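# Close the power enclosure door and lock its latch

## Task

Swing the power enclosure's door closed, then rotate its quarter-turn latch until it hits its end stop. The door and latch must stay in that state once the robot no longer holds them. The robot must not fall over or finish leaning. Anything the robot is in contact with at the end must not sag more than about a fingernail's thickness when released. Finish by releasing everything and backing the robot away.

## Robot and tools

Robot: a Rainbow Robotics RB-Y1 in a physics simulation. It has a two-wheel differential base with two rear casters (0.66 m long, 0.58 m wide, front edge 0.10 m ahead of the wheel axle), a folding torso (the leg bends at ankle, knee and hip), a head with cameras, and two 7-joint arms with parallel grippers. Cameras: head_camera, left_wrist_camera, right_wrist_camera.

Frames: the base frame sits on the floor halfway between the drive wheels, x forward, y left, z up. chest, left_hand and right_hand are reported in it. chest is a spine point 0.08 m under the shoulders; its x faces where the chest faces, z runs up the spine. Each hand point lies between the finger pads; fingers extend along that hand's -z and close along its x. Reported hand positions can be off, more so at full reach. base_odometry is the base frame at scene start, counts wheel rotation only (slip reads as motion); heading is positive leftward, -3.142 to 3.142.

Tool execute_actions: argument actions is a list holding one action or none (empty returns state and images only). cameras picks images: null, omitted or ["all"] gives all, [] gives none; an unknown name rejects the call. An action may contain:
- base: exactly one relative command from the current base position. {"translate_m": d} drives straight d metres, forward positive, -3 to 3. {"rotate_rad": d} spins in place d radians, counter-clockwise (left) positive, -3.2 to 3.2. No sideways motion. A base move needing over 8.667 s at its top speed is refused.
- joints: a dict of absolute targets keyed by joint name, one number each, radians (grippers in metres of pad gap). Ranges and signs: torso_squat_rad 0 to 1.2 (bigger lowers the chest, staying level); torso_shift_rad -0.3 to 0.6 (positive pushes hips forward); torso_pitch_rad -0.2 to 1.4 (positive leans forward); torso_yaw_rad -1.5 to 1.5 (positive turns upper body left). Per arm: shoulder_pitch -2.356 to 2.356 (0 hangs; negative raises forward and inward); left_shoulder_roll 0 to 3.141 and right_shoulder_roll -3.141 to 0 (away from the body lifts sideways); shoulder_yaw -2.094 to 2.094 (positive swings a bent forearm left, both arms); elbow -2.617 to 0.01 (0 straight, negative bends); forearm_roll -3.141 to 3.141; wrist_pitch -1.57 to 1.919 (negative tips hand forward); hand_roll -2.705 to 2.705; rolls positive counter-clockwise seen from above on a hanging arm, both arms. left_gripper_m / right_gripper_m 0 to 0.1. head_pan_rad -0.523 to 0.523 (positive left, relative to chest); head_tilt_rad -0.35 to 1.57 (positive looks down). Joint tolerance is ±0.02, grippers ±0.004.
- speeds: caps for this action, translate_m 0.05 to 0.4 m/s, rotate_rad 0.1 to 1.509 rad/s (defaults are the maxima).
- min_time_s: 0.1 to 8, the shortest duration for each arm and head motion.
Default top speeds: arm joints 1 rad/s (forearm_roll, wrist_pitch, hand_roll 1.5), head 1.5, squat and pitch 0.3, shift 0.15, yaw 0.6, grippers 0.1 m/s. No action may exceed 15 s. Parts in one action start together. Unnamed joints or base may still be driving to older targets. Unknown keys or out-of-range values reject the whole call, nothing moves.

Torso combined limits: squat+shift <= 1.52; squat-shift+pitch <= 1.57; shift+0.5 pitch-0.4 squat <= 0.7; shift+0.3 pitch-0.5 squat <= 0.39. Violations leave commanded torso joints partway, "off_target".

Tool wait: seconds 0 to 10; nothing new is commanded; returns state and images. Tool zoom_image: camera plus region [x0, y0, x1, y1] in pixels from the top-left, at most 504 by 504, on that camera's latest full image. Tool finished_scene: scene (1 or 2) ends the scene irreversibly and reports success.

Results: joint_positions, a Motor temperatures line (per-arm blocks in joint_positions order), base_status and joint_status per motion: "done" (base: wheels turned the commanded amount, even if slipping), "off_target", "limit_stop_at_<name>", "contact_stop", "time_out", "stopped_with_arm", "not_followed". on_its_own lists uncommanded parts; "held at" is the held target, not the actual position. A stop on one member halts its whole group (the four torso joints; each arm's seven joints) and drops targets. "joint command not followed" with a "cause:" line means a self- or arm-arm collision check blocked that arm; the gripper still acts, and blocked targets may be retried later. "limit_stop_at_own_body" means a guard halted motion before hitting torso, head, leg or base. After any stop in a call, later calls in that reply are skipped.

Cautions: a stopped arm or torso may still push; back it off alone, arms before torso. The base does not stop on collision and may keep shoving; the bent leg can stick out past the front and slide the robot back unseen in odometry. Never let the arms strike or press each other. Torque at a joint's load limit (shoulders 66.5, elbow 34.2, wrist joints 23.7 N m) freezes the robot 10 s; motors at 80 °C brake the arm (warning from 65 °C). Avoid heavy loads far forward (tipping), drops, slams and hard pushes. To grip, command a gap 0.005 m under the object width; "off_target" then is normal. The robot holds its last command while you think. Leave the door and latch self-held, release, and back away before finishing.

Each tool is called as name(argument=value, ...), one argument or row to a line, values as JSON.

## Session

execute_actions(
  actions=[],
)

Scene clock: 0.00 s.
Motor temperatures (°C, as the motors report them): left_arm=[36 40 36 39 37 46 50] | right_arm=[34 37 32 37 39 43 39]
base_odometry: x=+0.000 y=+0.000 heading=+0.000 (m, m, rad; odometry frame)
base_status: not commanded
joint_positions: torso_squat_rad=+0.350 torso_shift_rad=+0.001 torso_pitch_rad=+0.002 torso_yaw_rad=+0.000 left_shoulder_pitch_rad=-0.036 left_shoulder_roll_rad=+0.033 left_shoulder_yaw_rad=+0.023 left_elbow_rad=-0.215 left_forearm_roll_rad=+0.052 left_wrist_pitch_rad=-0.047 left_hand_roll_rad=+0.026 left_gripper_m=+0.099 right_shoulder_pitch_rad=+0.051 right_shoulder_roll_rad=-0.040 right_shoulder_yaw_rad=+0.025 right_elbow_rad=-0.107 right_forearm_roll_rad=+0.056 right_wrist_pitch_rad=-0.051 right_hand_roll_rad=-0.048 right_gripper_m=+0.101 head_pan_rad=+0.001 head_tilt_rad=+0.400
joint_status: not commanded
chest: x=-0.2266 y=-0.0001 z=+1.2476 quat_wxyz=(+1.000, +0.000, +0.001, +0.000) (m; base frame)
left_hand: x=-0.0874 y=+0.2464 z=+0.5768 quat_wxyz=(+0.988, +0.012, -0.147, +0.042) (m; base frame)
right_hand: x=-0.2007 y=-0.2493 z=+0.5643 quat_wxyz=(+0.998, -0.018, -0.054, +0.010) (m; base frame)
pictures: head_camera, left_wrist_camera, right_wrist_camera
Images, in order (width x height): head_camera 896x504, left_wrist_camera 644x364, right_wrist_camera 644x364.

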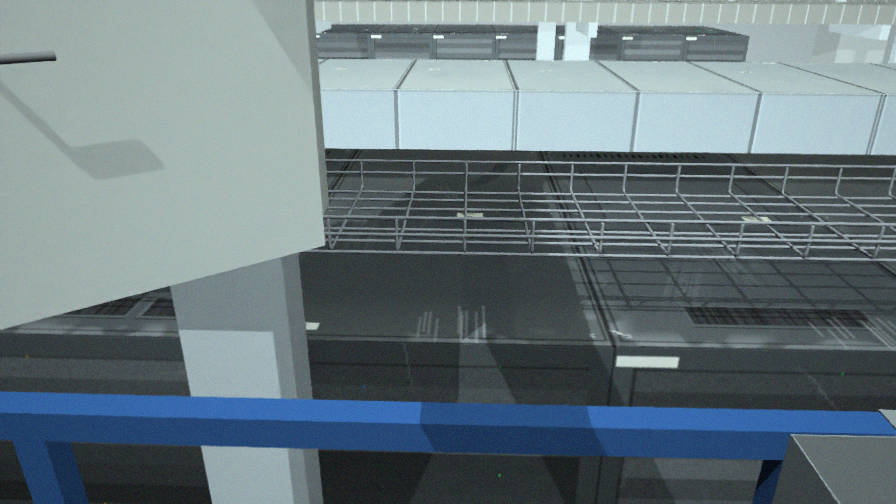

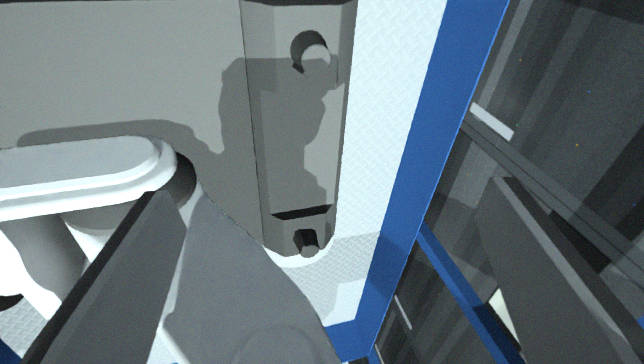

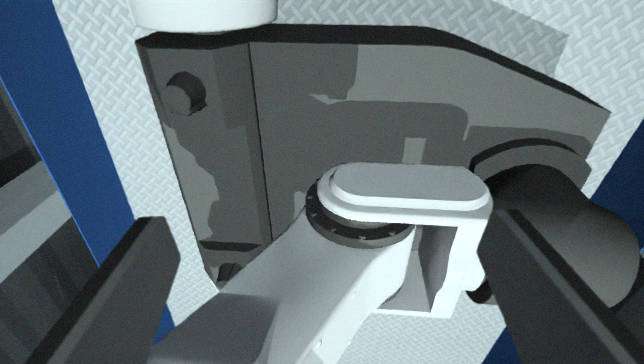

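execute_actions(
  actions=[
    {"joints": {"head_pan_rad": 0.52, "head_tilt_rad": 0.1}},
  ],
  cameras=["head_camera"],
)

Scene clock: 2.23 s.
Motor temperatures (°C, as the motors report them): left_arm=[36 40 36 39 37 46 50] | right_arm=[34 37 32 37 39 43 39]
base_odometry: x=+0.000 y=+0.000 heading=+0.000 (m, m, rad; odometry frame)
base_status: not commanded
joint_positions: torso_squat_rad=+0.350 torso_shift_rad=+0.001 torso_pitch_rad=+0.002 torso_yaw_rad=+0.000 left_shoulder_pitch_rad=-0.036 left_shoulder_roll_rad=+0.033 left_shoulder_yaw_rad=+0.023 left_elbow_rad=-0.215 left_forearm_roll_rad=+0.052 left_wrist_pitch_rad=-0.047 left_hand_roll_rad=+0.026 left_gripper_m=+0.099 right_shoulder_pitch_rad=+0.051 right_shoulder_roll_rad=-0.040 right_shoulder_yaw_rad=+0.025 right_elbow_rad=-0.107 right_forearm_roll_rad=+0.056 right_wrist_pitch_rad=-0.051 right_hand_roll_rad=-0.048 right_gripper_m=+0.101 head_pan_rad=+0.520 head_tilt_rad=+0.100
joint_status: all done
chest: x=-0.2266 y=-0.0001 z=+1.2476 quat_wxyz=(+1.000, +0.000, +0.001, +0.000) (m; base frame)
left_hand: x=-0.0874 y=+0.2464 z=+0.5768 quat_wxyz=(+0.988, +0.012, -0.147, +0.042) (m; base frame)
right_hand: x=-0.2007 y=-0.2493 z=+0.5643 quat_wxyz=(+0.998, -0.018, -0.054, +0.010) (m; base frame)
pictures: head_camera
Images, in order (width x height): head_camera 896x504.

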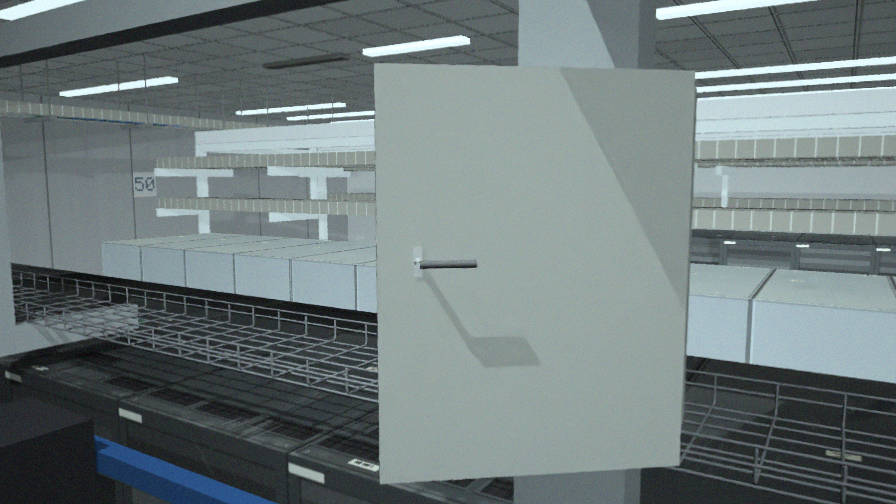

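execute_actions(
  actions=[
    {"joints": {"left_elbow_rad": -1.8276, "left_wrist_pitch_rad": 1.74, "left_forearm_roll_rad": 0.077}},
  ],
  cameras=[],
)

execute_actions(
  actions=[
    {"joints": {"left_shoulder_pitch_rad": -1.4665}},
  ],
  cameras=[],
)

Scene clock: 43.13 s.
Motor temperatures (°C, as the motors report them): left_arm=[36 40 36 38 37 44 50] | right_arm=[34 37 32 37 39 43 39]
base_odometry: x=+0.000 y=+0.000 heading=+0.000 (m, m, rad; odometry frame)
base_status: not commanded
joint_positions: torso_squat_rad=+0.350 torso_shift_rad=+0.001 torso_pitch_rad=+0.002 torso_yaw_rad=+0.000 left_shoulder_pitch_rad=-0.036 left_shoulder_roll_rad=+0.033 left_shoulder_yaw_rad=+0.023 left_elbow_rad=-1.828 left_forearm_roll_rad=+0.077 left_wrist_pitch_rad=+1.740 left_hand_roll_rad=+0.026 left_gripper_m=+0.099 right_shoulder_pitch_rad=+0.051 right_shoulder_roll_rad=-0.040 right_shoulder_yaw_rad=+0.025 right_elbow_rad=-0.107 right_forearm_roll_rad=+0.056 right_wrist_pitch_rad=-0.051 right_hand_roll_rad=-0.048 right_gripper_m=+0.101 head_pan_rad=+0.520 head_tilt_rad=+0.100
joint_status: all done
chest: x=-0.2266 y=-0.0001 z=+1.2476 quat_wxyz=(+1.000, +0.000, +0.001, +0.000) (m; base frame)
left_hand: x=+0.0950 y=+0.2211 z=+0.8674 quat_wxyz=(+0.998, -0.022, -0.060, +0.009) (m; base frame)
right_hand: x=-0.2007 y=-0.2493 z=+0.5643 quat_wxyz=(+0.998, -0.018, -0.054, +0.010) (m; base frame)
pictures: none
No camera images: the call's "cameras" was empty. Leave "cameras" out to get every camera's image.

Scene clock: 45.20 s.
Motor temperatures (°C, as the motors report them): left_arm=[36 40 36 39 37 44 50] | right_arm=[34 37 32 37 39 43 39]
base_odometry: x=+0.000 y=+0.000 heading=+0.000 (m, m, rad; odometry frame)
base_status: not commanded
joint_positions: torso_squat_rad=+0.350 torso_shift_rad=+0.001 torso_pitch_rad=+0.002 torso_yaw_rad=+0.000 left_shoulder_pitch_rad=-1.467 left_shoulder_roll_rad=+0.033 left_shoulder_yaw_rad=+0.023 left_elbow_rad=-1.828 left_forearm_roll_rad=+0.077 left_wrist_pitch_rad=+1.740 left_hand_roll_rad=+0.026 left_gripper_m=+0.099 right_shoulder_pitch_rad=+0.051 right_shoulder_roll_rad=-0.040 right_shoulder_yaw_rad=+0.025 right_elbow_rad=-0.107 right_forearm_roll_rad=+0.056 right_wrist_pitch_rad=-0.051 right_hand_roll_rad=-0.048 right_gripper_m=+0.101 head_pan_rad=+0.520 head_tilt_rad=+0.100
joint_status: all done
chest: x=-0.2266 y=-0.0001 z=+1.2476 quat_wxyz=(+1.000, +0.000, +0.001, +0.000) (m; base frame)
left_hand: x=+0.2468 y=-0.0155 z=+1.5167 quat_wxyz=(+0.718, -0.036, -0.655, -0.231) (m; base frame)
right_hand: x=-0.2007 y=-0.2492 z=+0.5643 quat_wxyz=(+0.998, -0.018, -0.054, +0.010) (m; base frame)
pictures: none
No camera images: the call's "cameras" was empty. Leave "cameras" out to get every camera's image.

execute_actions(
  actions=[
    {"joints": {"left_shoulder_roll_rad": 0.30, "left_shoulder_yaw_rad": 1.1575, "left_hand_roll_rad": -0.795, "left_gripper_m": 0.08}},
  ],
  cameras=["head_camera", "left_wrist_camera"],
)

Scene clock: 48.10 s.
Motor temperatures (°C, as the motors report them): left_arm=[36 40 36 39 37 44 50] | right_arm=[34 37 32 37 39 43 39]
base_odometry: x=+0.000 y=+0.000 heading=+0.000 (m, m, rad; odometry frame)
base_status: not commanded
joint_positions: torso_squat_rad=+0.350 torso_shift_rad=+0.001 torso_pitch_rad=+0.002 torso_yaw_rad=+0.000 left_shoulder_pitch_rad=-1.467 left_shoulder_roll_rad=+0.300 left_shoulder_yaw_rad=+1.157 left_elbow_rad=-1.828 left_forearm_roll_rad=+0.077 left_wrist_pitch_rad=+1.740 left_hand_roll_rad=-0.795 left_gripper_m=+0.080 right_shoulder_pitch_rad=+0.051 right_shoulder_roll_rad=-0.040 right_shoulder_yaw_rad=+0.025 right_elbow_rad=-0.107 right_forearm_roll_rad=+0.056 right_wrist_pitch_rad=-0.051 right_hand_roll_rad=-0.048 right_gripper_m=+0.101 head_pan_rad=+0.520 head_tilt_rad=+0.100
joint_status: all done
chest: x=-0.2266 y=-0.0001 z=+1.2476 quat_wxyz=(+1.000, +0.000, +0.001, +0.000) (m; base frame)
left_hand: x=+0.2685 y=+0.4249 z=+1.4953 quat_wxyz=(+0.708, +0.000, -0.707, +0.000) (m; base frame)
right_hand: x=-0.2007 y=-0.2492 z=+0.5643 quat_wxyz=(+0.998, -0.018, -0.054, +0.010) (m; base frame)
pictures: head_camera, left_wrist_camera
Images, in order (width x height): head_camera 896x504, left_wrist_camera 644x364.

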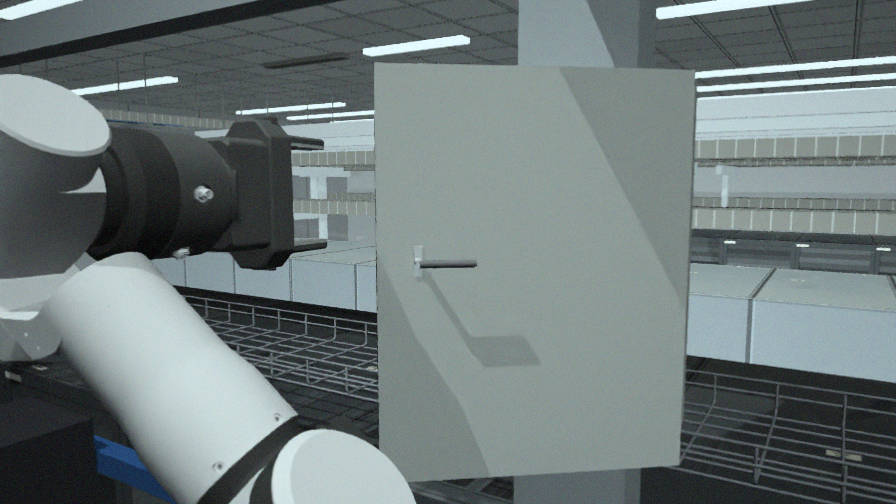

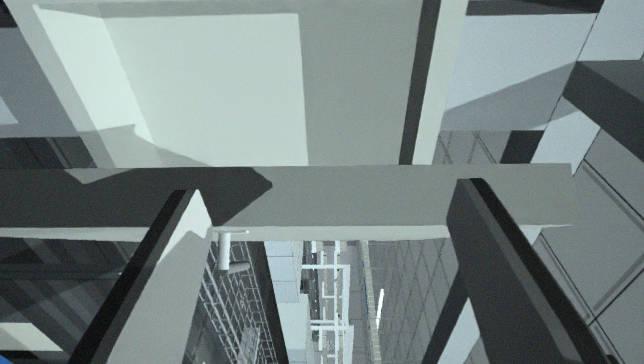

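execute_actions(
  actions=[
    {"joints": {"torso_yaw_rad": -0.25, "left_shoulder_pitch_rad": -1.60, "head_pan_rad": 0.52}},
  ],
  cameras=["head_camera"],
)

Scene clock: 51.90 s.
Motor temperatures (°C, as the motors report them): left_arm=[36 40 36 38 37 44 50] | right_arm=[34 37 32 37 39 43 39]
base_odometry: x=+0.000 y=+0.000 heading=+0.000 (m, m, rad; odometry frame)
base_status: not commanded
joint_positions: torso_squat_rad=+0.350 torso_shift_rad=+0.001 torso_pitch_rad=+0.002 torso_yaw_rad=-0.250 left_shoulder_pitch_rad=-1.600 left_shoulder_roll_rad=+0.300 left_shoulder_yaw_rad=+1.157 left_elbow_rad=-1.828 left_forearm_roll_rad=+0.077 left_wrist_pitch_rad=+1.740 left_hand_roll_rad=-0.795 left_gripper_m=+0.080 right_shoulder_pitch_rad=+0.051 right_shoulder_roll_rad=-0.040 right_shoulder_yaw_rad=+0.025 right_elbow_rad=-0.107 right_forearm_roll_rad=+0.056 right_wrist_pitch_rad=-0.051 right_hand_roll_rad=-0.048 right_gripper_m=+0.101 head_pan_rad=+0.520 head_tilt_rad=+0.100
joint_status: all done
chest: x=-0.2267 y=-0.0001 z=+1.2476 quat_wxyz=(+0.992, +0.000, +0.001, -0.125) (m; base frame)
left_hand: x=+0.3373 y=+0.2716 z=+1.5562 quat_wxyz=(+0.655, -0.109, -0.741, -0.098) (m; base frame)
right_hand: x=-0.2633 y=-0.2482 z=+0.5644 quat_wxyz=(+0.992, -0.025, -0.051, -0.115) (m; base frame)
pictures: head_camera
Images, in order (width x height): head_camera 896x504.

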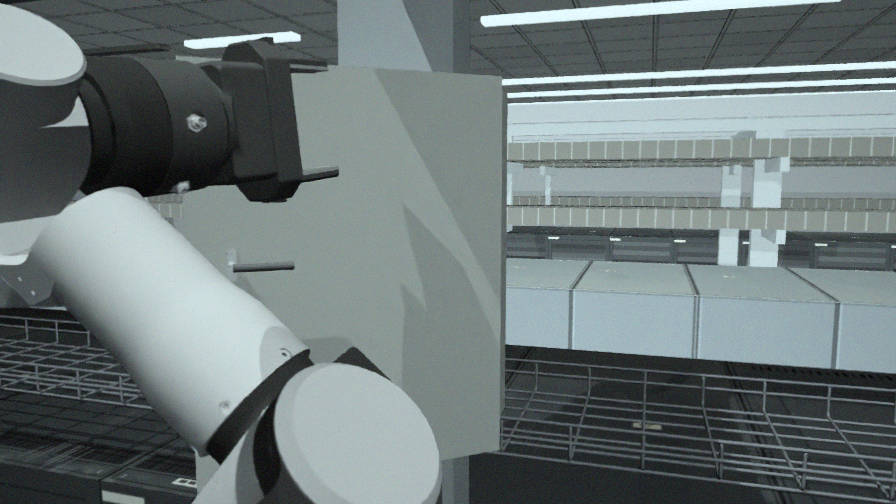

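execute_actions(
  actions=[
    {"joints": {"torso_shift_rad": 0.17}},
  ],
  cameras=["head_camera"],
)

Scene clock: 55.87 s.
Motor temperatures (°C, as the motors report them): left_arm=[37 40 36 38 37 44 50] | right_arm=[34 37 32 37 39 43 39]
base_odometry: x=+0.000 y=+0.000 heading=+0.000 (m, m, rad; odometry frame)
base_status: not commanded
joint_positions: torso_squat_rad=+0.350 torso_shift_rad=+0.170 torso_pitch_rad=+0.002 torso_yaw_rad=-0.250 left_shoulder_pitch_rad=-1.600 left_shoulder_roll_rad=+0.300 left_shoulder_yaw_rad=+1.157 left_elbow_rad=-1.828 left_forearm_roll_rad=+0.077 left_wrist_pitch_rad=+1.740 left_hand_roll_rad=-0.795 left_gripper_m=+0.080 right_shoulder_pitch_rad=+0.050 right_shoulder_roll_rad=-0.040 right_shoulder_yaw_rad=+0.025 right_elbow_rad=-0.107 right_forearm_roll_rad=+0.056 right_wrist_pitch_rad=-0.051 right_hand_roll_rad=-0.048 right_gripper_m=+0.101 head_pan_rad=+0.520 head_tilt_rad=+0.100
joint_status: all done
chest: x=-0.1162 y=-0.0002 z=+1.2381 quat_wxyz=(+0.992, +0.000, +0.001, -0.125) (m; base frame)
left_hand: x=+0.4477 y=+0.2716 z=+1.5468 quat_wxyz=(+0.655, -0.109, -0.742, -0.099) (m; base frame)
right_hand: x=-0.1528 y=-0.2483 z=+0.5550 quat_wxyz=(+0.992, -0.025, -0.051, -0.115) (m; base frame)
pictures: head_camera
Images, in order (width x height): head_camera 896x504.

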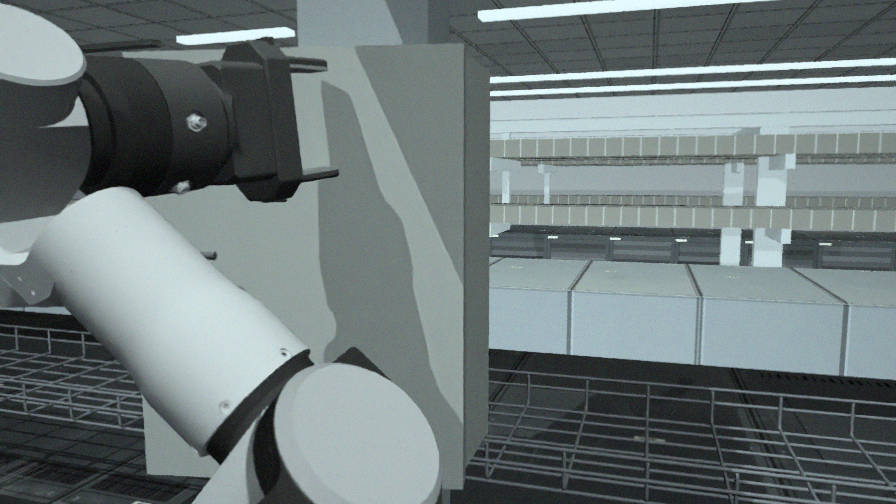

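Continue the push to close the door.

execute_actions(
  actions=[
    {"joints": {"torso_shift_rad": 0.26}, "min_time_s": 2},
  ],
  cameras=["head_camera"],
)

action 0: "min_time_s" has no arm or head joint beside it: it slows only arm and head motions. Command such a joint too, or leave it out

execute_actions(
  actions=[
    {"joints": {"torso_shift_rad": 0.26}},
  ],
  cameras=["head_camera"],
)

Scene clock: 68.03 s.
Motor temperatures (°C, as the motors report them): left_arm=[37 40 36 39 37 45 50] | right_arm=[34 37 32 37 39 43 39]
TORQUE FAULT: left_wrist_pitch_rad reached its load limit. The robot stopped for 10 seconds, dropped its targets and accepts commands again. The stop added 9.5 s to the call and to motion_time.
base_odometry: x=+0.000 y=+0.000 heading=+0.000 (m, m, rad; odometry frame)
base_status: not commanded
joint_positions: torso_squat_rad=+0.351 torso_shift_rad=+0.225 torso_pitch_rad=-0.010 torso_yaw_rad=-0.248 left_shoulder_pitch_rad=-1.601 left_shoulder_roll_rad=+0.301 left_shoulder_yaw_rad=+1.157 left_elbow_rad=-1.833 left_forearm_roll_rad=+0.077 left_wrist_pitch_rad=+1.746 left_hand_roll_rad=-0.794 left_gripper_m=+0.080 right_shoulder_pitch_rad=+0.050 right_shoulder_roll_rad=-0.040 right_shoulder_yaw_rad=+0.025 right_elbow_rad=-0.107 right_forearm_roll_rad=+0.056 right_wrist_pitch_rad=-0.051 right_hand_roll_rad=-0.048 right_gripper_m=+0.101 head_pan_rad=+0.520 head_tilt_rad=+0.100
joint_status: torso_shift_rad contact_stop (moved +0.055 of +0.090)
on_its_own: torso_shift_rad is held at +0.226, not at your +0.260, since a contact_stop
chest: x=-0.0846 y=-0.0001 z=+1.2306 quat_wxyz=(+0.992, +0.001, -0.005, -0.124) (m; base frame)
left_hand: x=+0.4733 y=+0.2735 z=+1.5466 quat_wxyz=(+0.650, -0.108, -0.746, -0.098) (m; base frame)
right_hand: x=-0.1124 y=-0.2483 z=+0.5471 quat_wxyz=(+0.992, -0.024, -0.057, -0.114) (m; base frame)
pictures: head_camera
Images, in order (width x height): head_camera 896x504.

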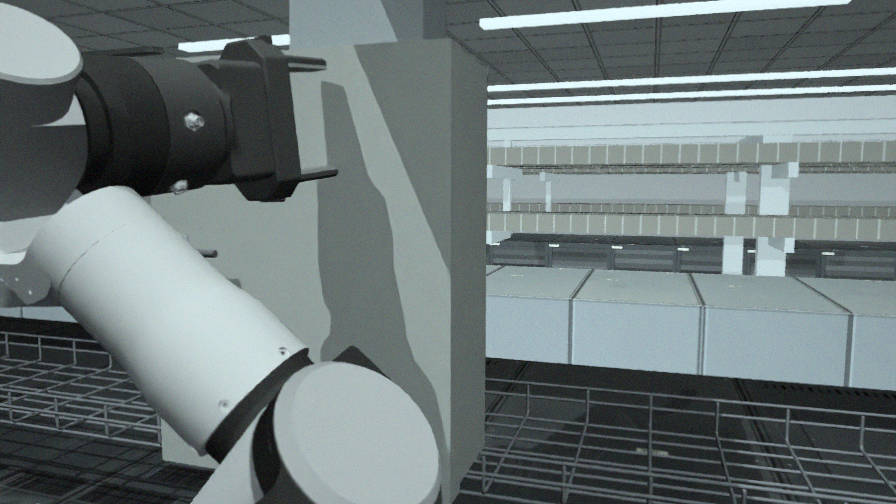

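execute_actions(
  actions=[
    {"joints": {"torso_shift_rad": 0.15}},
  ],
  cameras=["head_camera", "left_wrist_camera"],
)

Scene clock: 70.60 s.
Motor temperatures (°C, as the motors report them): left_arm=[37 40 36 39 37 45 50] | right_arm=[34 37 32 37 39 43 39]
base_odometry: x=+0.000 y=+0.000 heading=+0.000 (m, m, rad; odometry frame)
base_status: not commanded
joint_positions: torso_squat_rad=+0.351 torso_shift_rad=+0.150 torso_pitch_rad=-0.008 torso_yaw_rad=-0.248 left_shoulder_pitch_rad=-1.601 left_shoulder_roll_rad=+0.301 left_shoulder_yaw_rad=+1.157 left_elbow_rad=-1.831 left_forearm_roll_rad=+0.077 left_wrist_pitch_rad=+1.744 left_hand_roll_rad=-0.794 left_gripper_m=+0.080 right_shoulder_pitch_rad=+0.050 right_shoulder_roll_rad=-0.040 right_shoulder_yaw_rad=+0.025 right_elbow_rad=-0.107 right_forearm_roll_rad=+0.056 right_wrist_pitch_rad=-0.051 right_hand_roll_rad=-0.048 right_gripper_m=+0.101 head_pan_rad=+0.520 head_tilt_rad=+0.100
joint_status: all done
chest: x=-0.1322 y=-0.0001 z=+1.2399 quat_wxyz=(+0.992, +0.001, -0.004, -0.124) (m; base frame)
left_hand: x=+0.4271 y=+0.2730 z=+1.5543 quat_wxyz=(+0.651, -0.108, -0.745, -0.098) (m; base frame)
right_hand: x=-0.1618 y=-0.2483 z=+0.5564 quat_wxyz=(+0.992, -0.024, -0.056, -0.114) (m; base frame)
pictures: head_camera, left_wrist_camera
Images, in order (width x height): head_camera 896x504, left_wrist_camera 644x364.

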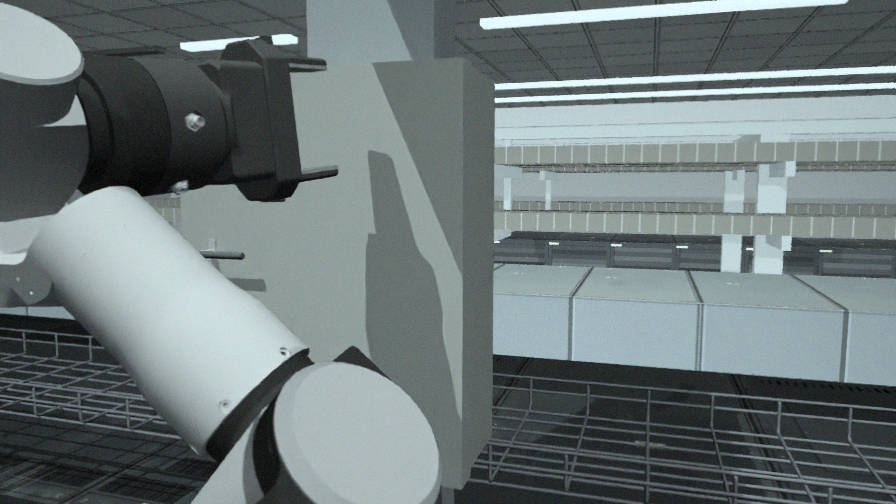

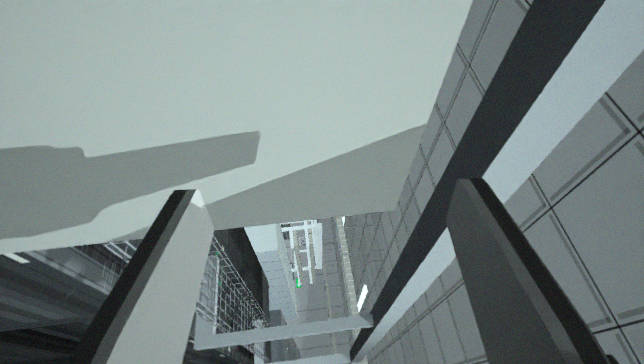

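execute_actions(
  actions=[
    {"joints": {"torso_pitch_rad": 0.0, "torso_yaw_rad": 0.0, "torso_squat_rad": 0.35, "torso_shift_rad": 0.15, "left_shoulder_pitch_rad": -1.4665, "left_shoulder_roll_rad": 0.30, "left_shoulder_yaw_rad": 1.1575, "left_elbow_rad": -1.8276, "left_wrist_pitch_rad": 1.74, "left_hand_roll_rad": -0.795}},
  ],
  cameras=["head_camera", "left_wrist_camera"],
)

Scene clock: 74.13 s.
Motor temperatures (°C, as the motors report them): left_arm=[37 40 36 39 37 45 50] | right_arm=[34 37 32 37 39 43 39]
base_odometry: x=+0.000 y=+0.000 heading=+0.000 (m, m, rad; odometry frame)
base_status: not commanded
joint_positions: torso_squat_rad=+0.350 torso_shift_rad=+0.150 torso_pitch_rad=+0.000 torso_yaw_rad=+0.000 left_shoulder_pitch_rad=-1.467 left_shoulder_roll_rad=+0.300 left_shoulder_yaw_rad=+1.157 left_elbow_rad=-1.828 left_forearm_roll_rad=+0.077 left_wrist_pitch_rad=+1.740 left_hand_roll_rad=-0.795 left_gripper_m=+0.080 right_shoulder_pitch_rad=+0.051 right_shoulder_roll_rad=-0.040 right_shoulder_yaw_rad=+0.025 right_elbow_rad=-0.107 right_forearm_roll_rad=+0.056 right_wrist_pitch_rad=-0.051 right_hand_roll_rad=-0.048 right_gripper_m=+0.101 head_pan_rad=+0.520 head_tilt_rad=+0.100
joint_status: all done
chest: x=-0.1298 y=-0.0001 z=+1.2401 quat_wxyz=(+1.000, +0.000, +0.000, +0.000) (m; base frame)
left_hand: x=+0.3648 y=+0.4249 z=+1.4890 quat_wxyz=(+0.707, +0.000, -0.707, +0.000) (m; base frame)
right_hand: x=-0.1025 y=-0.2493 z=+0.5569 quat_wxyz=(+0.998, -0.018, -0.055, +0.010) (m; base frame)
pictures: head_camera, left_wrist_camera
Images, in order (width x height): head_camera 896x504, left_wrist_camera 644x364.

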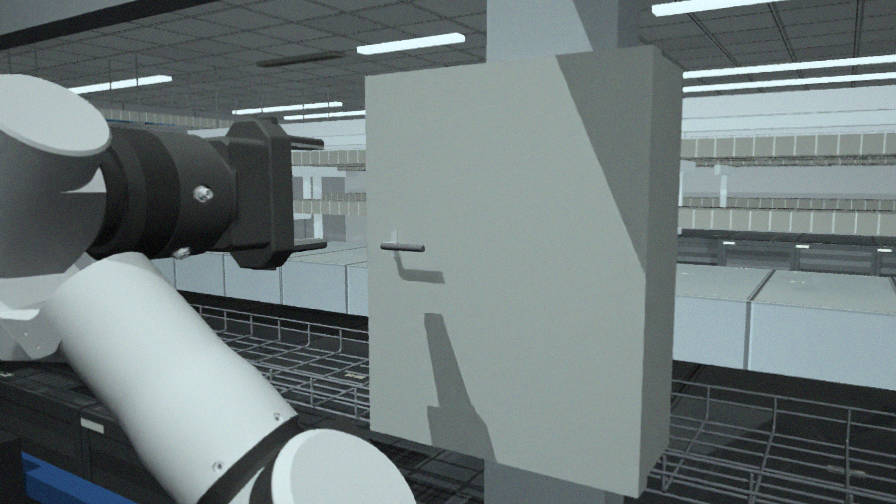

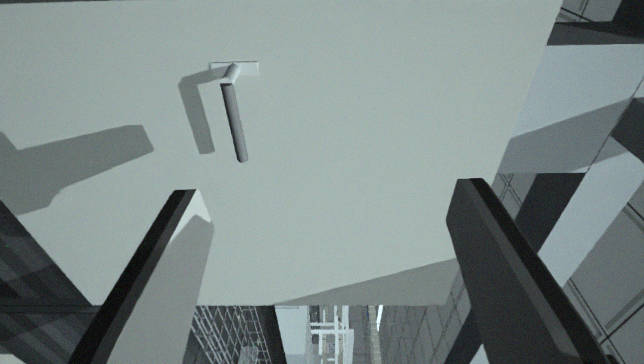

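execute_actions(
  actions=[],
)

Scene clock: 85.17 s.
Motor temperatures (°C, as the motors report them): left_arm=[37 40 36 39 37 45 50] | right_arm=[34 37 32 37 39 43 39]
base_odometry: x=+0.000 y=+0.000 heading=+0.000 (m, m, rad; odometry frame)
base_status: not commanded
joint_positions: torso_squat_rad=+0.350 torso_shift_rad=+0.150 torso_pitch_rad=+0.000 torso_yaw_rad=+0.000 left_shoulder_pitch_rad=-1.467 left_shoulder_roll_rad=+0.300 left_shoulder_yaw_rad=+1.157 left_elbow_rad=-1.828 left_forearm_roll_rad=+0.077 left_wrist_pitch_rad=+1.740 left_hand_roll_rad=-0.795 left_gripper_m=+0.080 right_shoulder_pitch_rad=+0.051 right_shoulder_roll_rad=-0.040 right_shoulder_yaw_rad=+0.025 right_elbow_rad=-0.107 right_forearm_roll_rad=+0.056 right_wrist_pitch_rad=-0.051 right_hand_roll_rad=-0.048 right_gripper_m=+0.101 head_pan_rad=+0.520 head_tilt_rad=+0.100
joint_status: all done
chest: x=-0.1298 y=-0.0001 z=+1.2401 quat_wxyz=(+1.000, +0.000, +0.000, +0.000) (m; base frame)
left_hand: x=+0.3648 y=+0.4249 z=+1.4890 quat_wxyz=(+0.707, +0.000, -0.707, +0.000) (m; base frame)
right_hand: x=-0.1025 y=-0.2493 z=+0.5569 quat_wxyz=(+0.998, -0.018, -0.055, +0.010) (m; base frame)
pictures: head_camera, left_wrist_camera, right_wrist_camera
Images, in order (width x height): head_camera 896x504, left_wrist_camera 644x364, right_wrist_camera 644x364.

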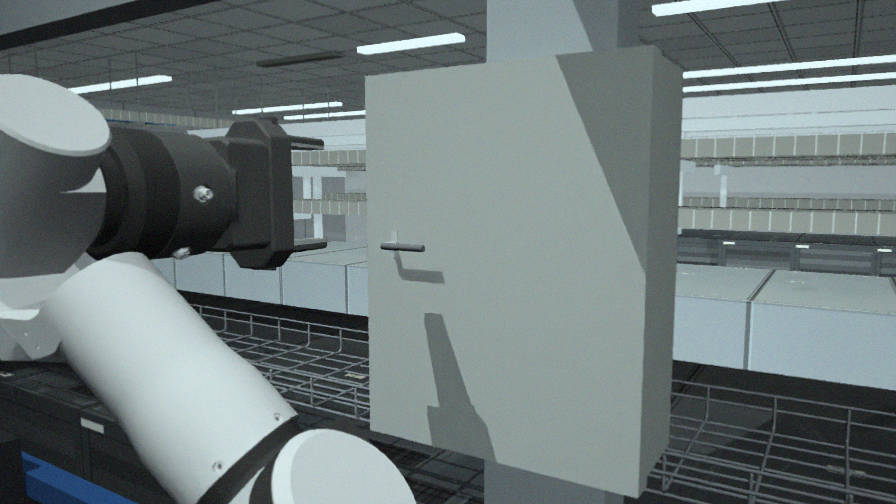

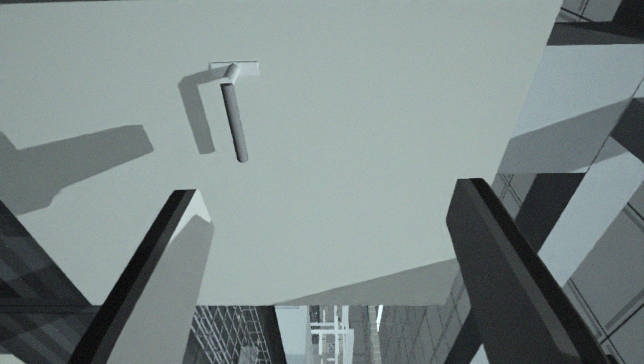

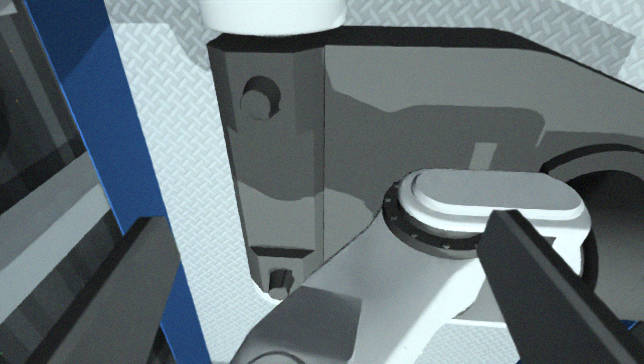

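execute_actions(
  actions=[
    {"joints":{"torso_squat_rad":0.45}},
  ],
  cameras=["left_wrist_camera"],
)

Scene clock: 90.20 s.
Motor temperatures (°C, as the motors report them): left_arm=[37 40 36 38 37 44 50] | right_arm=[34 37 32 37 39 43 39]
base_odometry: x=+0.000 y=+0.000 heading=+0.000 (m, m, rad; odometry frame)
base_status: not commanded
joint_positions: torso_squat_rad=+0.450 torso_shift_rad=+0.150 torso_pitch_rad=+0.000 torso_yaw_rad=+0.000 left_shoulder_pitch_rad=-1.467 left_shoulder_roll_rad=+0.300 left_shoulder_yaw_rad=+1.157 left_elbow_rad=-1.828 left_forearm_roll_rad=+0.077 left_wrist_pitch_rad=+1.740 left_hand_roll_rad=-0.795 left_gripper_m=+0.080 right_shoulder_pitch_rad=+0.051 right_shoulder_roll_rad=-0.040 right_shoulder_yaw_rad=+0.025 right_elbow_rad=-0.107 right_forearm_roll_rad=+0.056 right_wrist_pitch_rad=-0.051 right_hand_roll_rad=-0.048 right_gripper_m=+0.101 head_pan_rad=+0.520 head_tilt_rad=+0.100
joint_status: all done
chest: x=-0.1339 y=-0.0001 z=+1.2132 quat_wxyz=(+1.000, +0.000, +0.000, +0.000) (m; base frame)
left_hand: x=+0.3607 y=+0.4249 z=+1.4620 quat_wxyz=(+0.707, +0.000, -0.707, +0.000) (m; base frame)
right_hand: x=-0.1066 y=-0.2493 z=+0.5300 quat_wxyz=(+0.998, -0.018, -0.055, +0.010) (m; base frame)
pictures: left_wrist_camera
Images, in order (width x height): left_wrist_camera 644x364.

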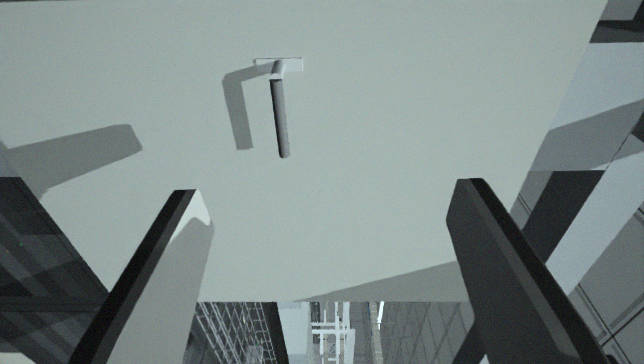

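execute_actions(
  actions=[
    {"joints":{"left_hand_roll_rad":2.346}},
  ],
  cameras=["left_wrist_camera"],
)

Scene clock: 95.43 s.
Motor temperatures (°C, as the motors report them): left_arm=[37 40 36 38 37 44 50] | right_arm=[34 37 32 37 39 43 39]
base_odometry: x=+0.000 y=+0.000 heading=+0.000 (m, m, rad; odometry frame)
base_status: not commanded
joint_positions: torso_squat_rad=+0.450 torso_shift_rad=+0.150 torso_pitch_rad=+0.000 torso_yaw_rad=+0.000 left_shoulder_pitch_rad=-1.467 left_shoulder_roll_rad=+0.300 left_shoulder_yaw_rad=+1.157 left_elbow_rad=-1.828 left_forearm_roll_rad=+0.077 left_wrist_pitch_rad=+1.740 left_hand_roll_rad=+2.346 left_gripper_m=+0.080 right_shoulder_pitch_rad=+0.051 right_shoulder_roll_rad=-0.040 right_shoulder_yaw_rad=+0.025 right_elbow_rad=-0.107 right_forearm_roll_rad=+0.056 right_wrist_pitch_rad=-0.051 right_hand_roll_rad=-0.048 right_gripper_m=+0.101 head_pan_rad=+0.520 head_tilt_rad=+0.100
joint_status: all done
chest: x=-0.1339 y=-0.0001 z=+1.2132 quat_wxyz=(+1.000, +0.000, +0.000, +0.000) (m; base frame)
left_hand: x=+0.3607 y=+0.4249 z=+1.4620 quat_wxyz=(+0.000, -0.707, -0.001, +0.707) (m; base frame)
right_hand: x=-0.1066 y=-0.2493 z=+0.5300 quat_wxyz=(+0.998, -0.018, -0.055, +0.010) (m; base frame)
pictures: left_wrist_camera
Images, in order (width x height): left_wrist_camera 644x364.

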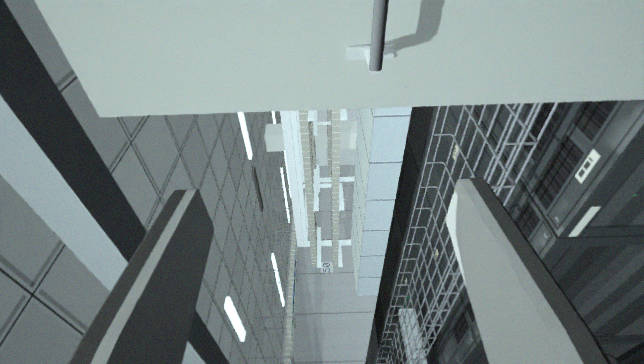

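execute_actions(
  actions=[
    {"joints":{"torso_shift_rad":0.27}},
  ],
  cameras=["left_wrist_camera"],
)

Scene clock: 100.20 s.
Motor temperatures (°C, as the motors report them): left_arm=[37 40 36 38 37 44 50] | right_arm=[34 37 32 37 39 43 39]
base_odometry: x=+0.000 y=+0.000 heading=+0.000 (m, m, rad; odometry frame)
base_status: not commanded
joint_positions: torso_squat_rad=+0.450 torso_shift_rad=+0.270 torso_pitch_rad=+0.000 torso_yaw_rad=+0.000 left_shoulder_pitch_rad=-1.467 left_shoulder_roll_rad=+0.300 left_shoulder_yaw_rad=+1.157 left_elbow_rad=-1.828 left_forearm_roll_rad=+0.077 left_wrist_pitch_rad=+1.740 left_hand_roll_rad=+2.346 left_gripper_m=+0.080 right_shoulder_pitch_rad=+0.051 right_shoulder_roll_rad=-0.040 right_shoulder_yaw_rad=+0.025 right_elbow_rad=-0.107 right_forearm_roll_rad=+0.056 right_wrist_pitch_rad=-0.051 right_hand_roll_rad=-0.048 right_gripper_m=+0.101 head_pan_rad=+0.520 head_tilt_rad=+0.100
joint_status: all done
chest: x=-0.0599 y=-0.0001 z=+1.1974 quat_wxyz=(+1.000, +0.000, +0.000, +0.000) (m; base frame)
left_hand: x=+0.4348 y=+0.4249 z=+1.4462 quat_wxyz=(+0.000, -0.707, -0.001, +0.707) (m; base frame)
right_hand: x=-0.0327 y=-0.2493 z=+0.5142 quat_wxyz=(+0.998, -0.018, -0.055, +0.010) (m; base frame)
pictures: left_wrist_camera
Images, in order (width x height): left_wrist_camera 644x364.

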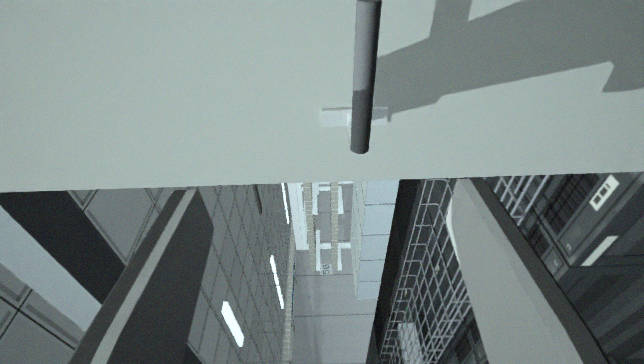

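execute_actions(
  actions=[
    {"joints":{"torso_shift_rad":0.30}},
  ],
  cameras=["left_wrist_camera"],
)

Scene clock: 103.47 s.
Motor temperatures (°C, as the motors report them): left_arm=[37 40 36 38 37 44 50] | right_arm=[34 37 32 37 39 43 39]
base_odometry: x=+0.000 y=+0.000 heading=+0.000 (m, m, rad; odometry frame)
base_status: not commanded
joint_positions: torso_squat_rad=+0.450 torso_shift_rad=+0.300 torso_pitch_rad=+0.000 torso_yaw_rad=+0.000 left_shoulder_pitch_rad=-1.467 left_shoulder_roll_rad=+0.300 left_shoulder_yaw_rad=+1.157 left_elbow_rad=-1.828 left_forearm_roll_rad=+0.077 left_wrist_pitch_rad=+1.740 left_hand_roll_rad=+2.346 left_gripper_m=+0.080 right_shoulder_pitch_rad=+0.051 right_shoulder_roll_rad=-0.040 right_shoulder_yaw_rad=+0.025 right_elbow_rad=-0.107 right_forearm_roll_rad=+0.056 right_wrist_pitch_rad=-0.051 right_hand_roll_rad=-0.048 right_gripper_m=+0.101 head_pan_rad=+0.520 head_tilt_rad=+0.100
joint_status: all done
chest: x=-0.0417 y=-0.0001 z=+1.1921 quat_wxyz=(+1.000, +0.000, +0.000, +0.000) (m; base frame)
left_hand: x=+0.4529 y=+0.4249 z=+1.4409 quat_wxyz=(+0.000, -0.707, -0.001, +0.707) (m; base frame)
right_hand: x=-0.0145 y=-0.2493 z=+0.5089 quat_wxyz=(+0.998, -0.018, -0.055, +0.010) (m; base frame)
pictures: left_wrist_camera
Images, in order (width x height): left_wrist_camera 644x364.

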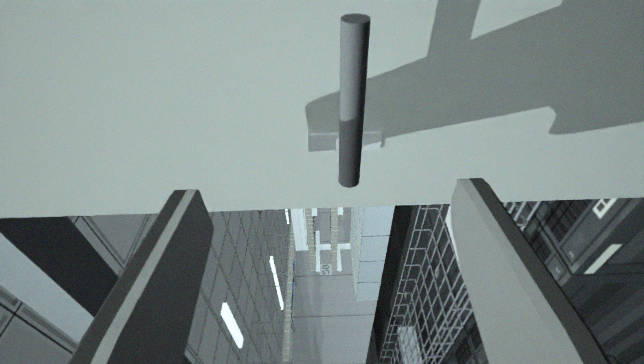

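execute_actions(
  actions=[
    {"joints":{"torso_shift_rad":0.315}},
  ],
  cameras=["left_wrist_camera"],
)

Scene clock: 105.47 s.
Motor temperatures (°C, as the motors report them): left_arm=[37 40 36 38 37 44 50] | right_arm=[34 37 32 37 39 43 39]
base_odometry: x=+0.000 y=+0.000 heading=+0.000 (m, m, rad; odometry frame)
base_status: not commanded
joint_positions: torso_squat_rad=+0.450 torso_shift_rad=+0.315 torso_pitch_rad=+0.000 torso_yaw_rad=+0.000 left_shoulder_pitch_rad=-1.467 left_shoulder_roll_rad=+0.300 left_shoulder_yaw_rad=+1.157 left_elbow_rad=-1.828 left_forearm_roll_rad=+0.077 left_wrist_pitch_rad=+1.740 left_hand_roll_rad=+2.346 left_gripper_m=+0.080 right_shoulder_pitch_rad=+0.051 right_shoulder_roll_rad=-0.040 right_shoulder_yaw_rad=+0.025 right_elbow_rad=-0.107 right_forearm_roll_rad=+0.056 right_wrist_pitch_rad=-0.051 right_hand_roll_rad=-0.048 right_gripper_m=+0.101 head_pan_rad=+0.520 head_tilt_rad=+0.100
joint_status: all done
chest: x=-0.0327 y=-0.0001 z=+1.1892 quat_wxyz=(+1.000, +0.000, +0.000, +0.000) (m; base frame)
left_hand: x=+0.4620 y=+0.4249 z=+1.4379 quat_wxyz=(+0.000, -0.707, -0.001, +0.707) (m; base frame)
right_hand: x=-0.0055 y=-0.2493 z=+0.5060 quat_wxyz=(+0.998, -0.018, -0.055, +0.010) (m; base frame)
pictures: left_wrist_camera
Images, in order (width x height): left_wrist_camera 644x364.

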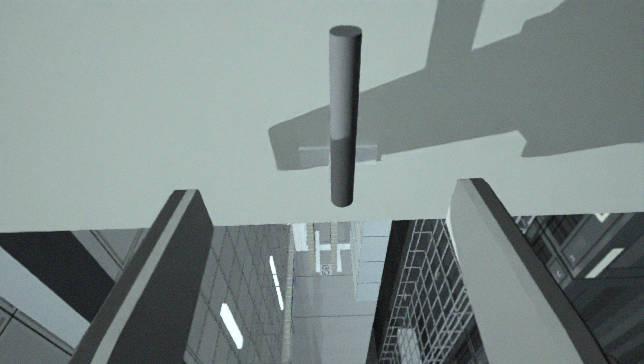

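execute_actions(
  actions=[
    {"joints":{"torso_shift_rad":0.325}},
  ],
  cameras=["left_wrist_camera"],
)

Scene clock: 107.37 s.
Motor temperatures (°C, as the motors report them): left_arm=[37 40 36 38 37 44 50] | right_arm=[34 37 32 37 39 43 39]
base_odometry: x=+0.000 y=+0.000 heading=+0.000 (m, m, rad; odometry frame)
base_status: not commanded
joint_positions: torso_squat_rad=+0.450 torso_shift_rad=+0.325 torso_pitch_rad=+0.000 torso_yaw_rad=+0.000 left_shoulder_pitch_rad=-1.467 left_shoulder_roll_rad=+0.300 left_shoulder_yaw_rad=+1.157 left_elbow_rad=-1.828 left_forearm_roll_rad=+0.077 left_wrist_pitch_rad=+1.740 left_hand_roll_rad=+2.346 left_gripper_m=+0.080 right_shoulder_pitch_rad=+0.051 right_shoulder_roll_rad=-0.040 right_shoulder_yaw_rad=+0.025 right_elbow_rad=-0.107 right_forearm_roll_rad=+0.056 right_wrist_pitch_rad=-0.051 right_hand_roll_rad=-0.048 right_gripper_m=+0.101 head_pan_rad=+0.520 head_tilt_rad=+0.100
joint_status: all done
chest: x=-0.0267 y=-0.0001 z=+1.1872 quat_wxyz=(+1.000, +0.000, +0.000, +0.000) (m; base frame)
left_hand: x=+0.4680 y=+0.4249 z=+1.4360 quat_wxyz=(+0.000, -0.707, -0.001, +0.707) (m; base frame)
right_hand: x=+0.0004 y=-0.2493 z=+0.5040 quat_wxyz=(+0.998, -0.018, -0.055, +0.010) (m; base frame)
pictures: left_wrist_camera
Images, in order (width x height): left_wrist_camera 644x364.

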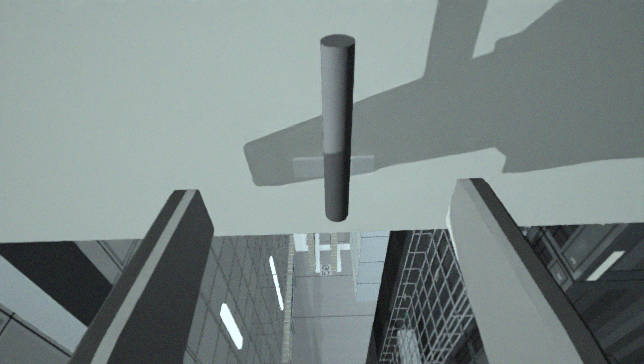

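execute_actions(
  actions=[
    {"joints":{"torso_shift_rad":0.333}},
  ],
  cameras=["left_wrist_camera"],
)

Scene clock: 109.27 s.
Motor temperatures (°C, as the motors report them): left_arm=[37 40 36 38 37 44 50] | right_arm=[34 37 32 37 39 43 39]
base_odometry: x=+0.000 y=+0.000 heading=+0.000 (m, m, rad; odometry frame)
base_status: not commanded
joint_positions: torso_squat_rad=+0.450 torso_shift_rad=+0.333 torso_pitch_rad=+0.000 torso_yaw_rad=+0.000 left_shoulder_pitch_rad=-1.467 left_shoulder_roll_rad=+0.300 left_shoulder_yaw_rad=+1.157 left_elbow_rad=-1.828 left_forearm_roll_rad=+0.077 left_wrist_pitch_rad=+1.740 left_hand_roll_rad=+2.346 left_gripper_m=+0.080 right_shoulder_pitch_rad=+0.051 right_shoulder_roll_rad=-0.040 right_shoulder_yaw_rad=+0.025 right_elbow_rad=-0.107 right_forearm_roll_rad=+0.056 right_wrist_pitch_rad=-0.051 right_hand_roll_rad=-0.048 right_gripper_m=+0.101 head_pan_rad=+0.520 head_tilt_rad=+0.100
joint_status: all done
chest: x=-0.0219 y=-0.0001 z=+1.1856 quat_wxyz=(+1.000, +0.000, +0.000, +0.000) (m; base frame)
left_hand: x=+0.4727 y=+0.4249 z=+1.4344 quat_wxyz=(+0.000, -0.707, -0.001, +0.707) (m; base frame)
right_hand: x=+0.0052 y=-0.2493 z=+0.5024 quat_wxyz=(+0.998, -0.018, -0.055, +0.010) (m; base frame)
pictures: left_wrist_camera
Images, in order (width x height): left_wrist_camera 644x364.

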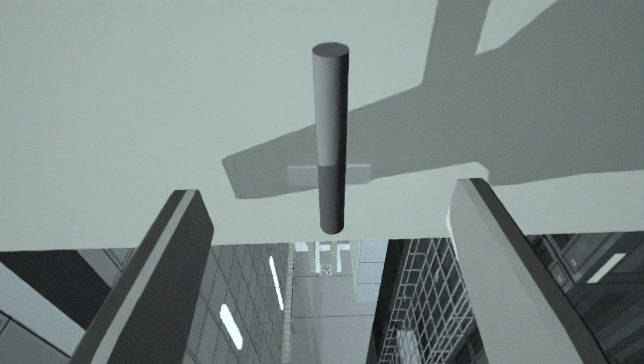

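execute_actions(
  actions=[
    {"joints":{"torso_shift_rad":0.340}},
  ],
  cameras=["left_wrist_camera"],
)

Scene clock: 111.13 s.
Motor temperatures (°C, as the motors report them): left_arm=[37 40 36 38 37 44 50] | right_arm=[34 37 32 37 39 43 39]
base_odometry: x=+0.000 y=+0.000 heading=+0.000 (m, m, rad; odometry frame)
base_status: not commanded
joint_positions: torso_squat_rad=+0.450 torso_shift_rad=+0.340 torso_pitch_rad=+0.000 torso_yaw_rad=+0.000 left_shoulder_pitch_rad=-1.467 left_shoulder_roll_rad=+0.300 left_shoulder_yaw_rad=+1.157 left_elbow_rad=-1.828 left_forearm_roll_rad=+0.077 left_wrist_pitch_rad=+1.740 left_hand_roll_rad=+2.346 left_gripper_m=+0.080 right_shoulder_pitch_rad=+0.051 right_shoulder_roll_rad=-0.040 right_shoulder_yaw_rad=+0.025 right_elbow_rad=-0.107 right_forearm_roll_rad=+0.056 right_wrist_pitch_rad=-0.051 right_hand_roll_rad=-0.048 right_gripper_m=+0.101 head_pan_rad=+0.520 head_tilt_rad=+0.100
joint_status: all done
chest: x=-0.0178 y=-0.0001 z=+1.1842 quat_wxyz=(+1.000, +0.000, +0.000, +0.000) (m; base frame)
left_hand: x=+0.4769 y=+0.4249 z=+1.4329 quat_wxyz=(+0.000, -0.707, -0.001, +0.707) (m; base frame)
right_hand: x=+0.0094 y=-0.2493 z=+0.5010 quat_wxyz=(+0.998, -0.018, -0.055, +0.010) (m; base frame)
pictures: left_wrist_camera
Images, in order (width x height): left_wrist_camera 644x364.

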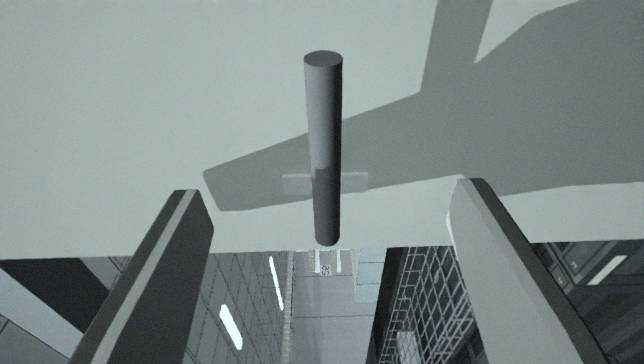

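execute_actions(
  actions=[
    {"joints":{"torso_shift_rad":0.347}},
  ],
  cameras=["left_wrist_camera"],
)

Scene clock: 113.03 s.
Motor temperatures (°C, as the motors report them): left_arm=[37 40 36 38 37 44 50] | right_arm=[34 37 32 37 39 43 39]
base_odometry: x=+0.000 y=+0.000 heading=+0.000 (m, m, rad; odometry frame)
base_status: not commanded
joint_positions: torso_squat_rad=+0.450 torso_shift_rad=+0.347 torso_pitch_rad=+0.000 torso_yaw_rad=+0.000 left_shoulder_pitch_rad=-1.467 left_shoulder_roll_rad=+0.300 left_shoulder_yaw_rad=+1.157 left_elbow_rad=-1.828 left_forearm_roll_rad=+0.077 left_wrist_pitch_rad=+1.740 left_hand_roll_rad=+2.346 left_gripper_m=+0.080 right_shoulder_pitch_rad=+0.051 right_shoulder_roll_rad=-0.040 right_shoulder_yaw_rad=+0.025 right_elbow_rad=-0.107 right_forearm_roll_rad=+0.056 right_wrist_pitch_rad=-0.051 right_hand_roll_rad=-0.048 right_gripper_m=+0.101 head_pan_rad=+0.520 head_tilt_rad=+0.100
joint_status: all done
chest: x=-0.0136 y=-0.0001 z=+1.1827 quat_wxyz=(+1.000, +0.000, +0.000, +0.000) (m; base frame)
left_hand: x=+0.4810 y=+0.4249 z=+1.4314 quat_wxyz=(+0.000, -0.707, -0.001, +0.707) (m; base frame)
right_hand: x=+0.0135 y=-0.2493 z=+0.4995 quat_wxyz=(+0.998, -0.018, -0.055, +0.010) (m; base frame)
pictures: left_wrist_camera
Images, in order (width x height): left_wrist_camera 644x364.

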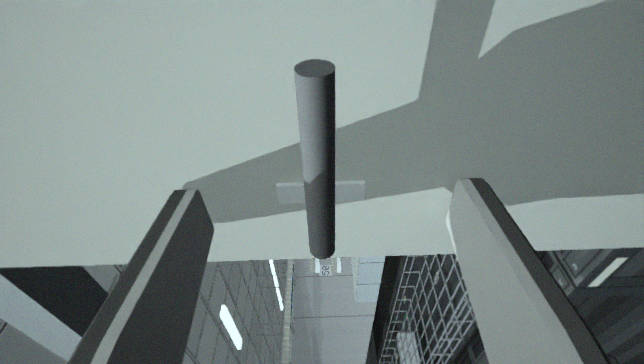

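execute_actions(
  actions=[
    {"joints":{"torso_shift_rad":0.353,"torso_squat_rad":0.44}},
  ],
  cameras=["left_wrist_camera"],
)

Scene clock: 115.37 s.
Motor temperatures (°C, as the motors report them): left_arm=[37 40 36 38 37 44 50] | right_arm=[34 37 32 37 39 43 39]
base_odometry: x=+0.000 y=+0.000 heading=+0.000 (m, m, rad; odometry frame)
base_status: not commanded
joint_positions: torso_squat_rad=+0.440 torso_shift_rad=+0.352 torso_pitch_rad=-0.001 torso_yaw_rad=+0.000 left_shoulder_pitch_rad=-1.467 left_shoulder_roll_rad=+0.301 left_shoulder_yaw_rad=+1.158 left_elbow_rad=-1.829 left_forearm_roll_rad=+0.077 left_wrist_pitch_rad=+1.740 left_hand_roll_rad=+2.346 left_gripper_m=+0.080 right_shoulder_pitch_rad=+0.050 right_shoulder_roll_rad=-0.040 right_shoulder_yaw_rad=+0.025 right_elbow_rad=-0.107 right_forearm_roll_rad=+0.056 right_wrist_pitch_rad=-0.051 right_hand_roll_rad=-0.048 right_gripper_m=+0.101 head_pan_rad=+0.520 head_tilt_rad=+0.100
joint_status: all done
chest: x=-0.0099 y=-0.0001 z=+1.1843 quat_wxyz=(+1.000, +0.000, -0.001, +0.000) (m; base frame)
left_hand: x=+0.4838 y=+0.4255 z=+1.4340 quat_wxyz=(+0.000, -0.708, -0.001, +0.706) (m; base frame)
right_hand: x=+0.0184 y=-0.2493 z=+0.5011 quat_wxyz=(+0.998, -0.018, -0.055, +0.010) (m; base frame)
pictures: left_wrist_camera
Images, in order (width x height): left_wrist_camera 644x364.

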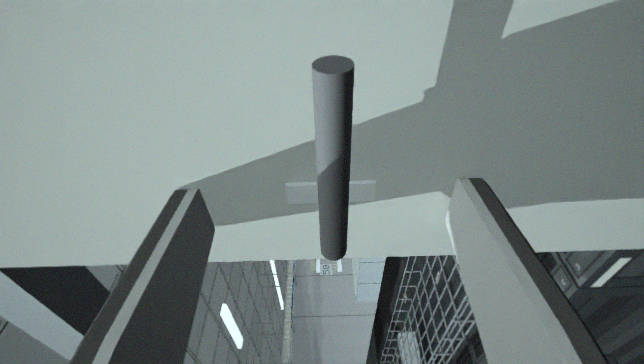

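execute_actions(
  actions=[
    {"joints":{"torso_shift_rad":0.358,"left_hand_roll_rad":1.25},"min_time_s":2},
  ],
  cameras=["left_wrist_camera"],
)

Scene clock: 121.30 s.
Motor temperatures (°C, as the motors report them): left_arm=[37 40 36 39 37 44 50] | right_arm=[34 37 32 37 39 43 39]
base_odometry: x=+0.000 y=+0.000 heading=+0.000 (m, m, rad; odometry frame)
base_status: not commanded
joint_positions: torso_squat_rad=+0.440 torso_shift_rad=+0.357 torso_pitch_rad=-0.003 torso_yaw_rad=+0.001 left_shoulder_pitch_rad=-1.469 left_shoulder_roll_rad=+0.304 left_shoulder_yaw_rad=+1.158 left_elbow_rad=-1.831 left_forearm_roll_rad=+0.077 left_wrist_pitch_rad=+1.739 left_hand_roll_rad=+1.250 left_gripper_m=+0.080 right_shoulder_pitch_rad=+0.050 right_shoulder_roll_rad=-0.040 right_shoulder_yaw_rad=+0.025 right_elbow_rad=-0.107 right_forearm_roll_rad=+0.056 right_wrist_pitch_rad=-0.051 right_hand_roll_rad=-0.048 right_gripper_m=+0.101 head_pan_rad=+0.520 head_tilt_rad=+0.100
joint_status: all done
chest: x=-0.0076 y=+0.0000 z=+1.1833 quat_wxyz=(+1.000, +0.000, -0.001, +0.000) (m; base frame)
left_hand: x=+0.4842 y=+0.4273 z=+1.4354 quat_wxyz=(+0.365, -0.605, -0.372, +0.602) (m; base frame)
right_hand: x=+0.0215 y=-0.2492 z=+0.5002 quat_wxyz=(+0.998, -0.018, -0.056, +0.010) (m; base frame)
pictures: left_wrist_camera
Images, in order (width x height): left_wrist_camera 644x364.

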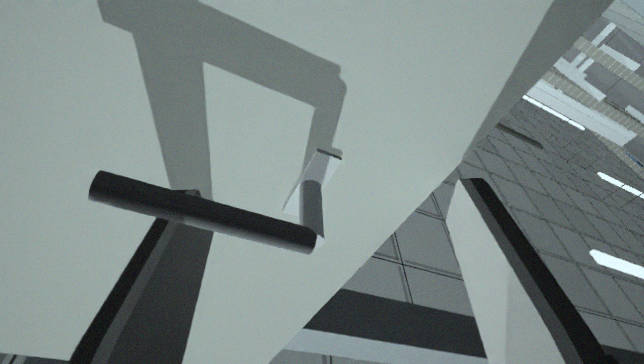

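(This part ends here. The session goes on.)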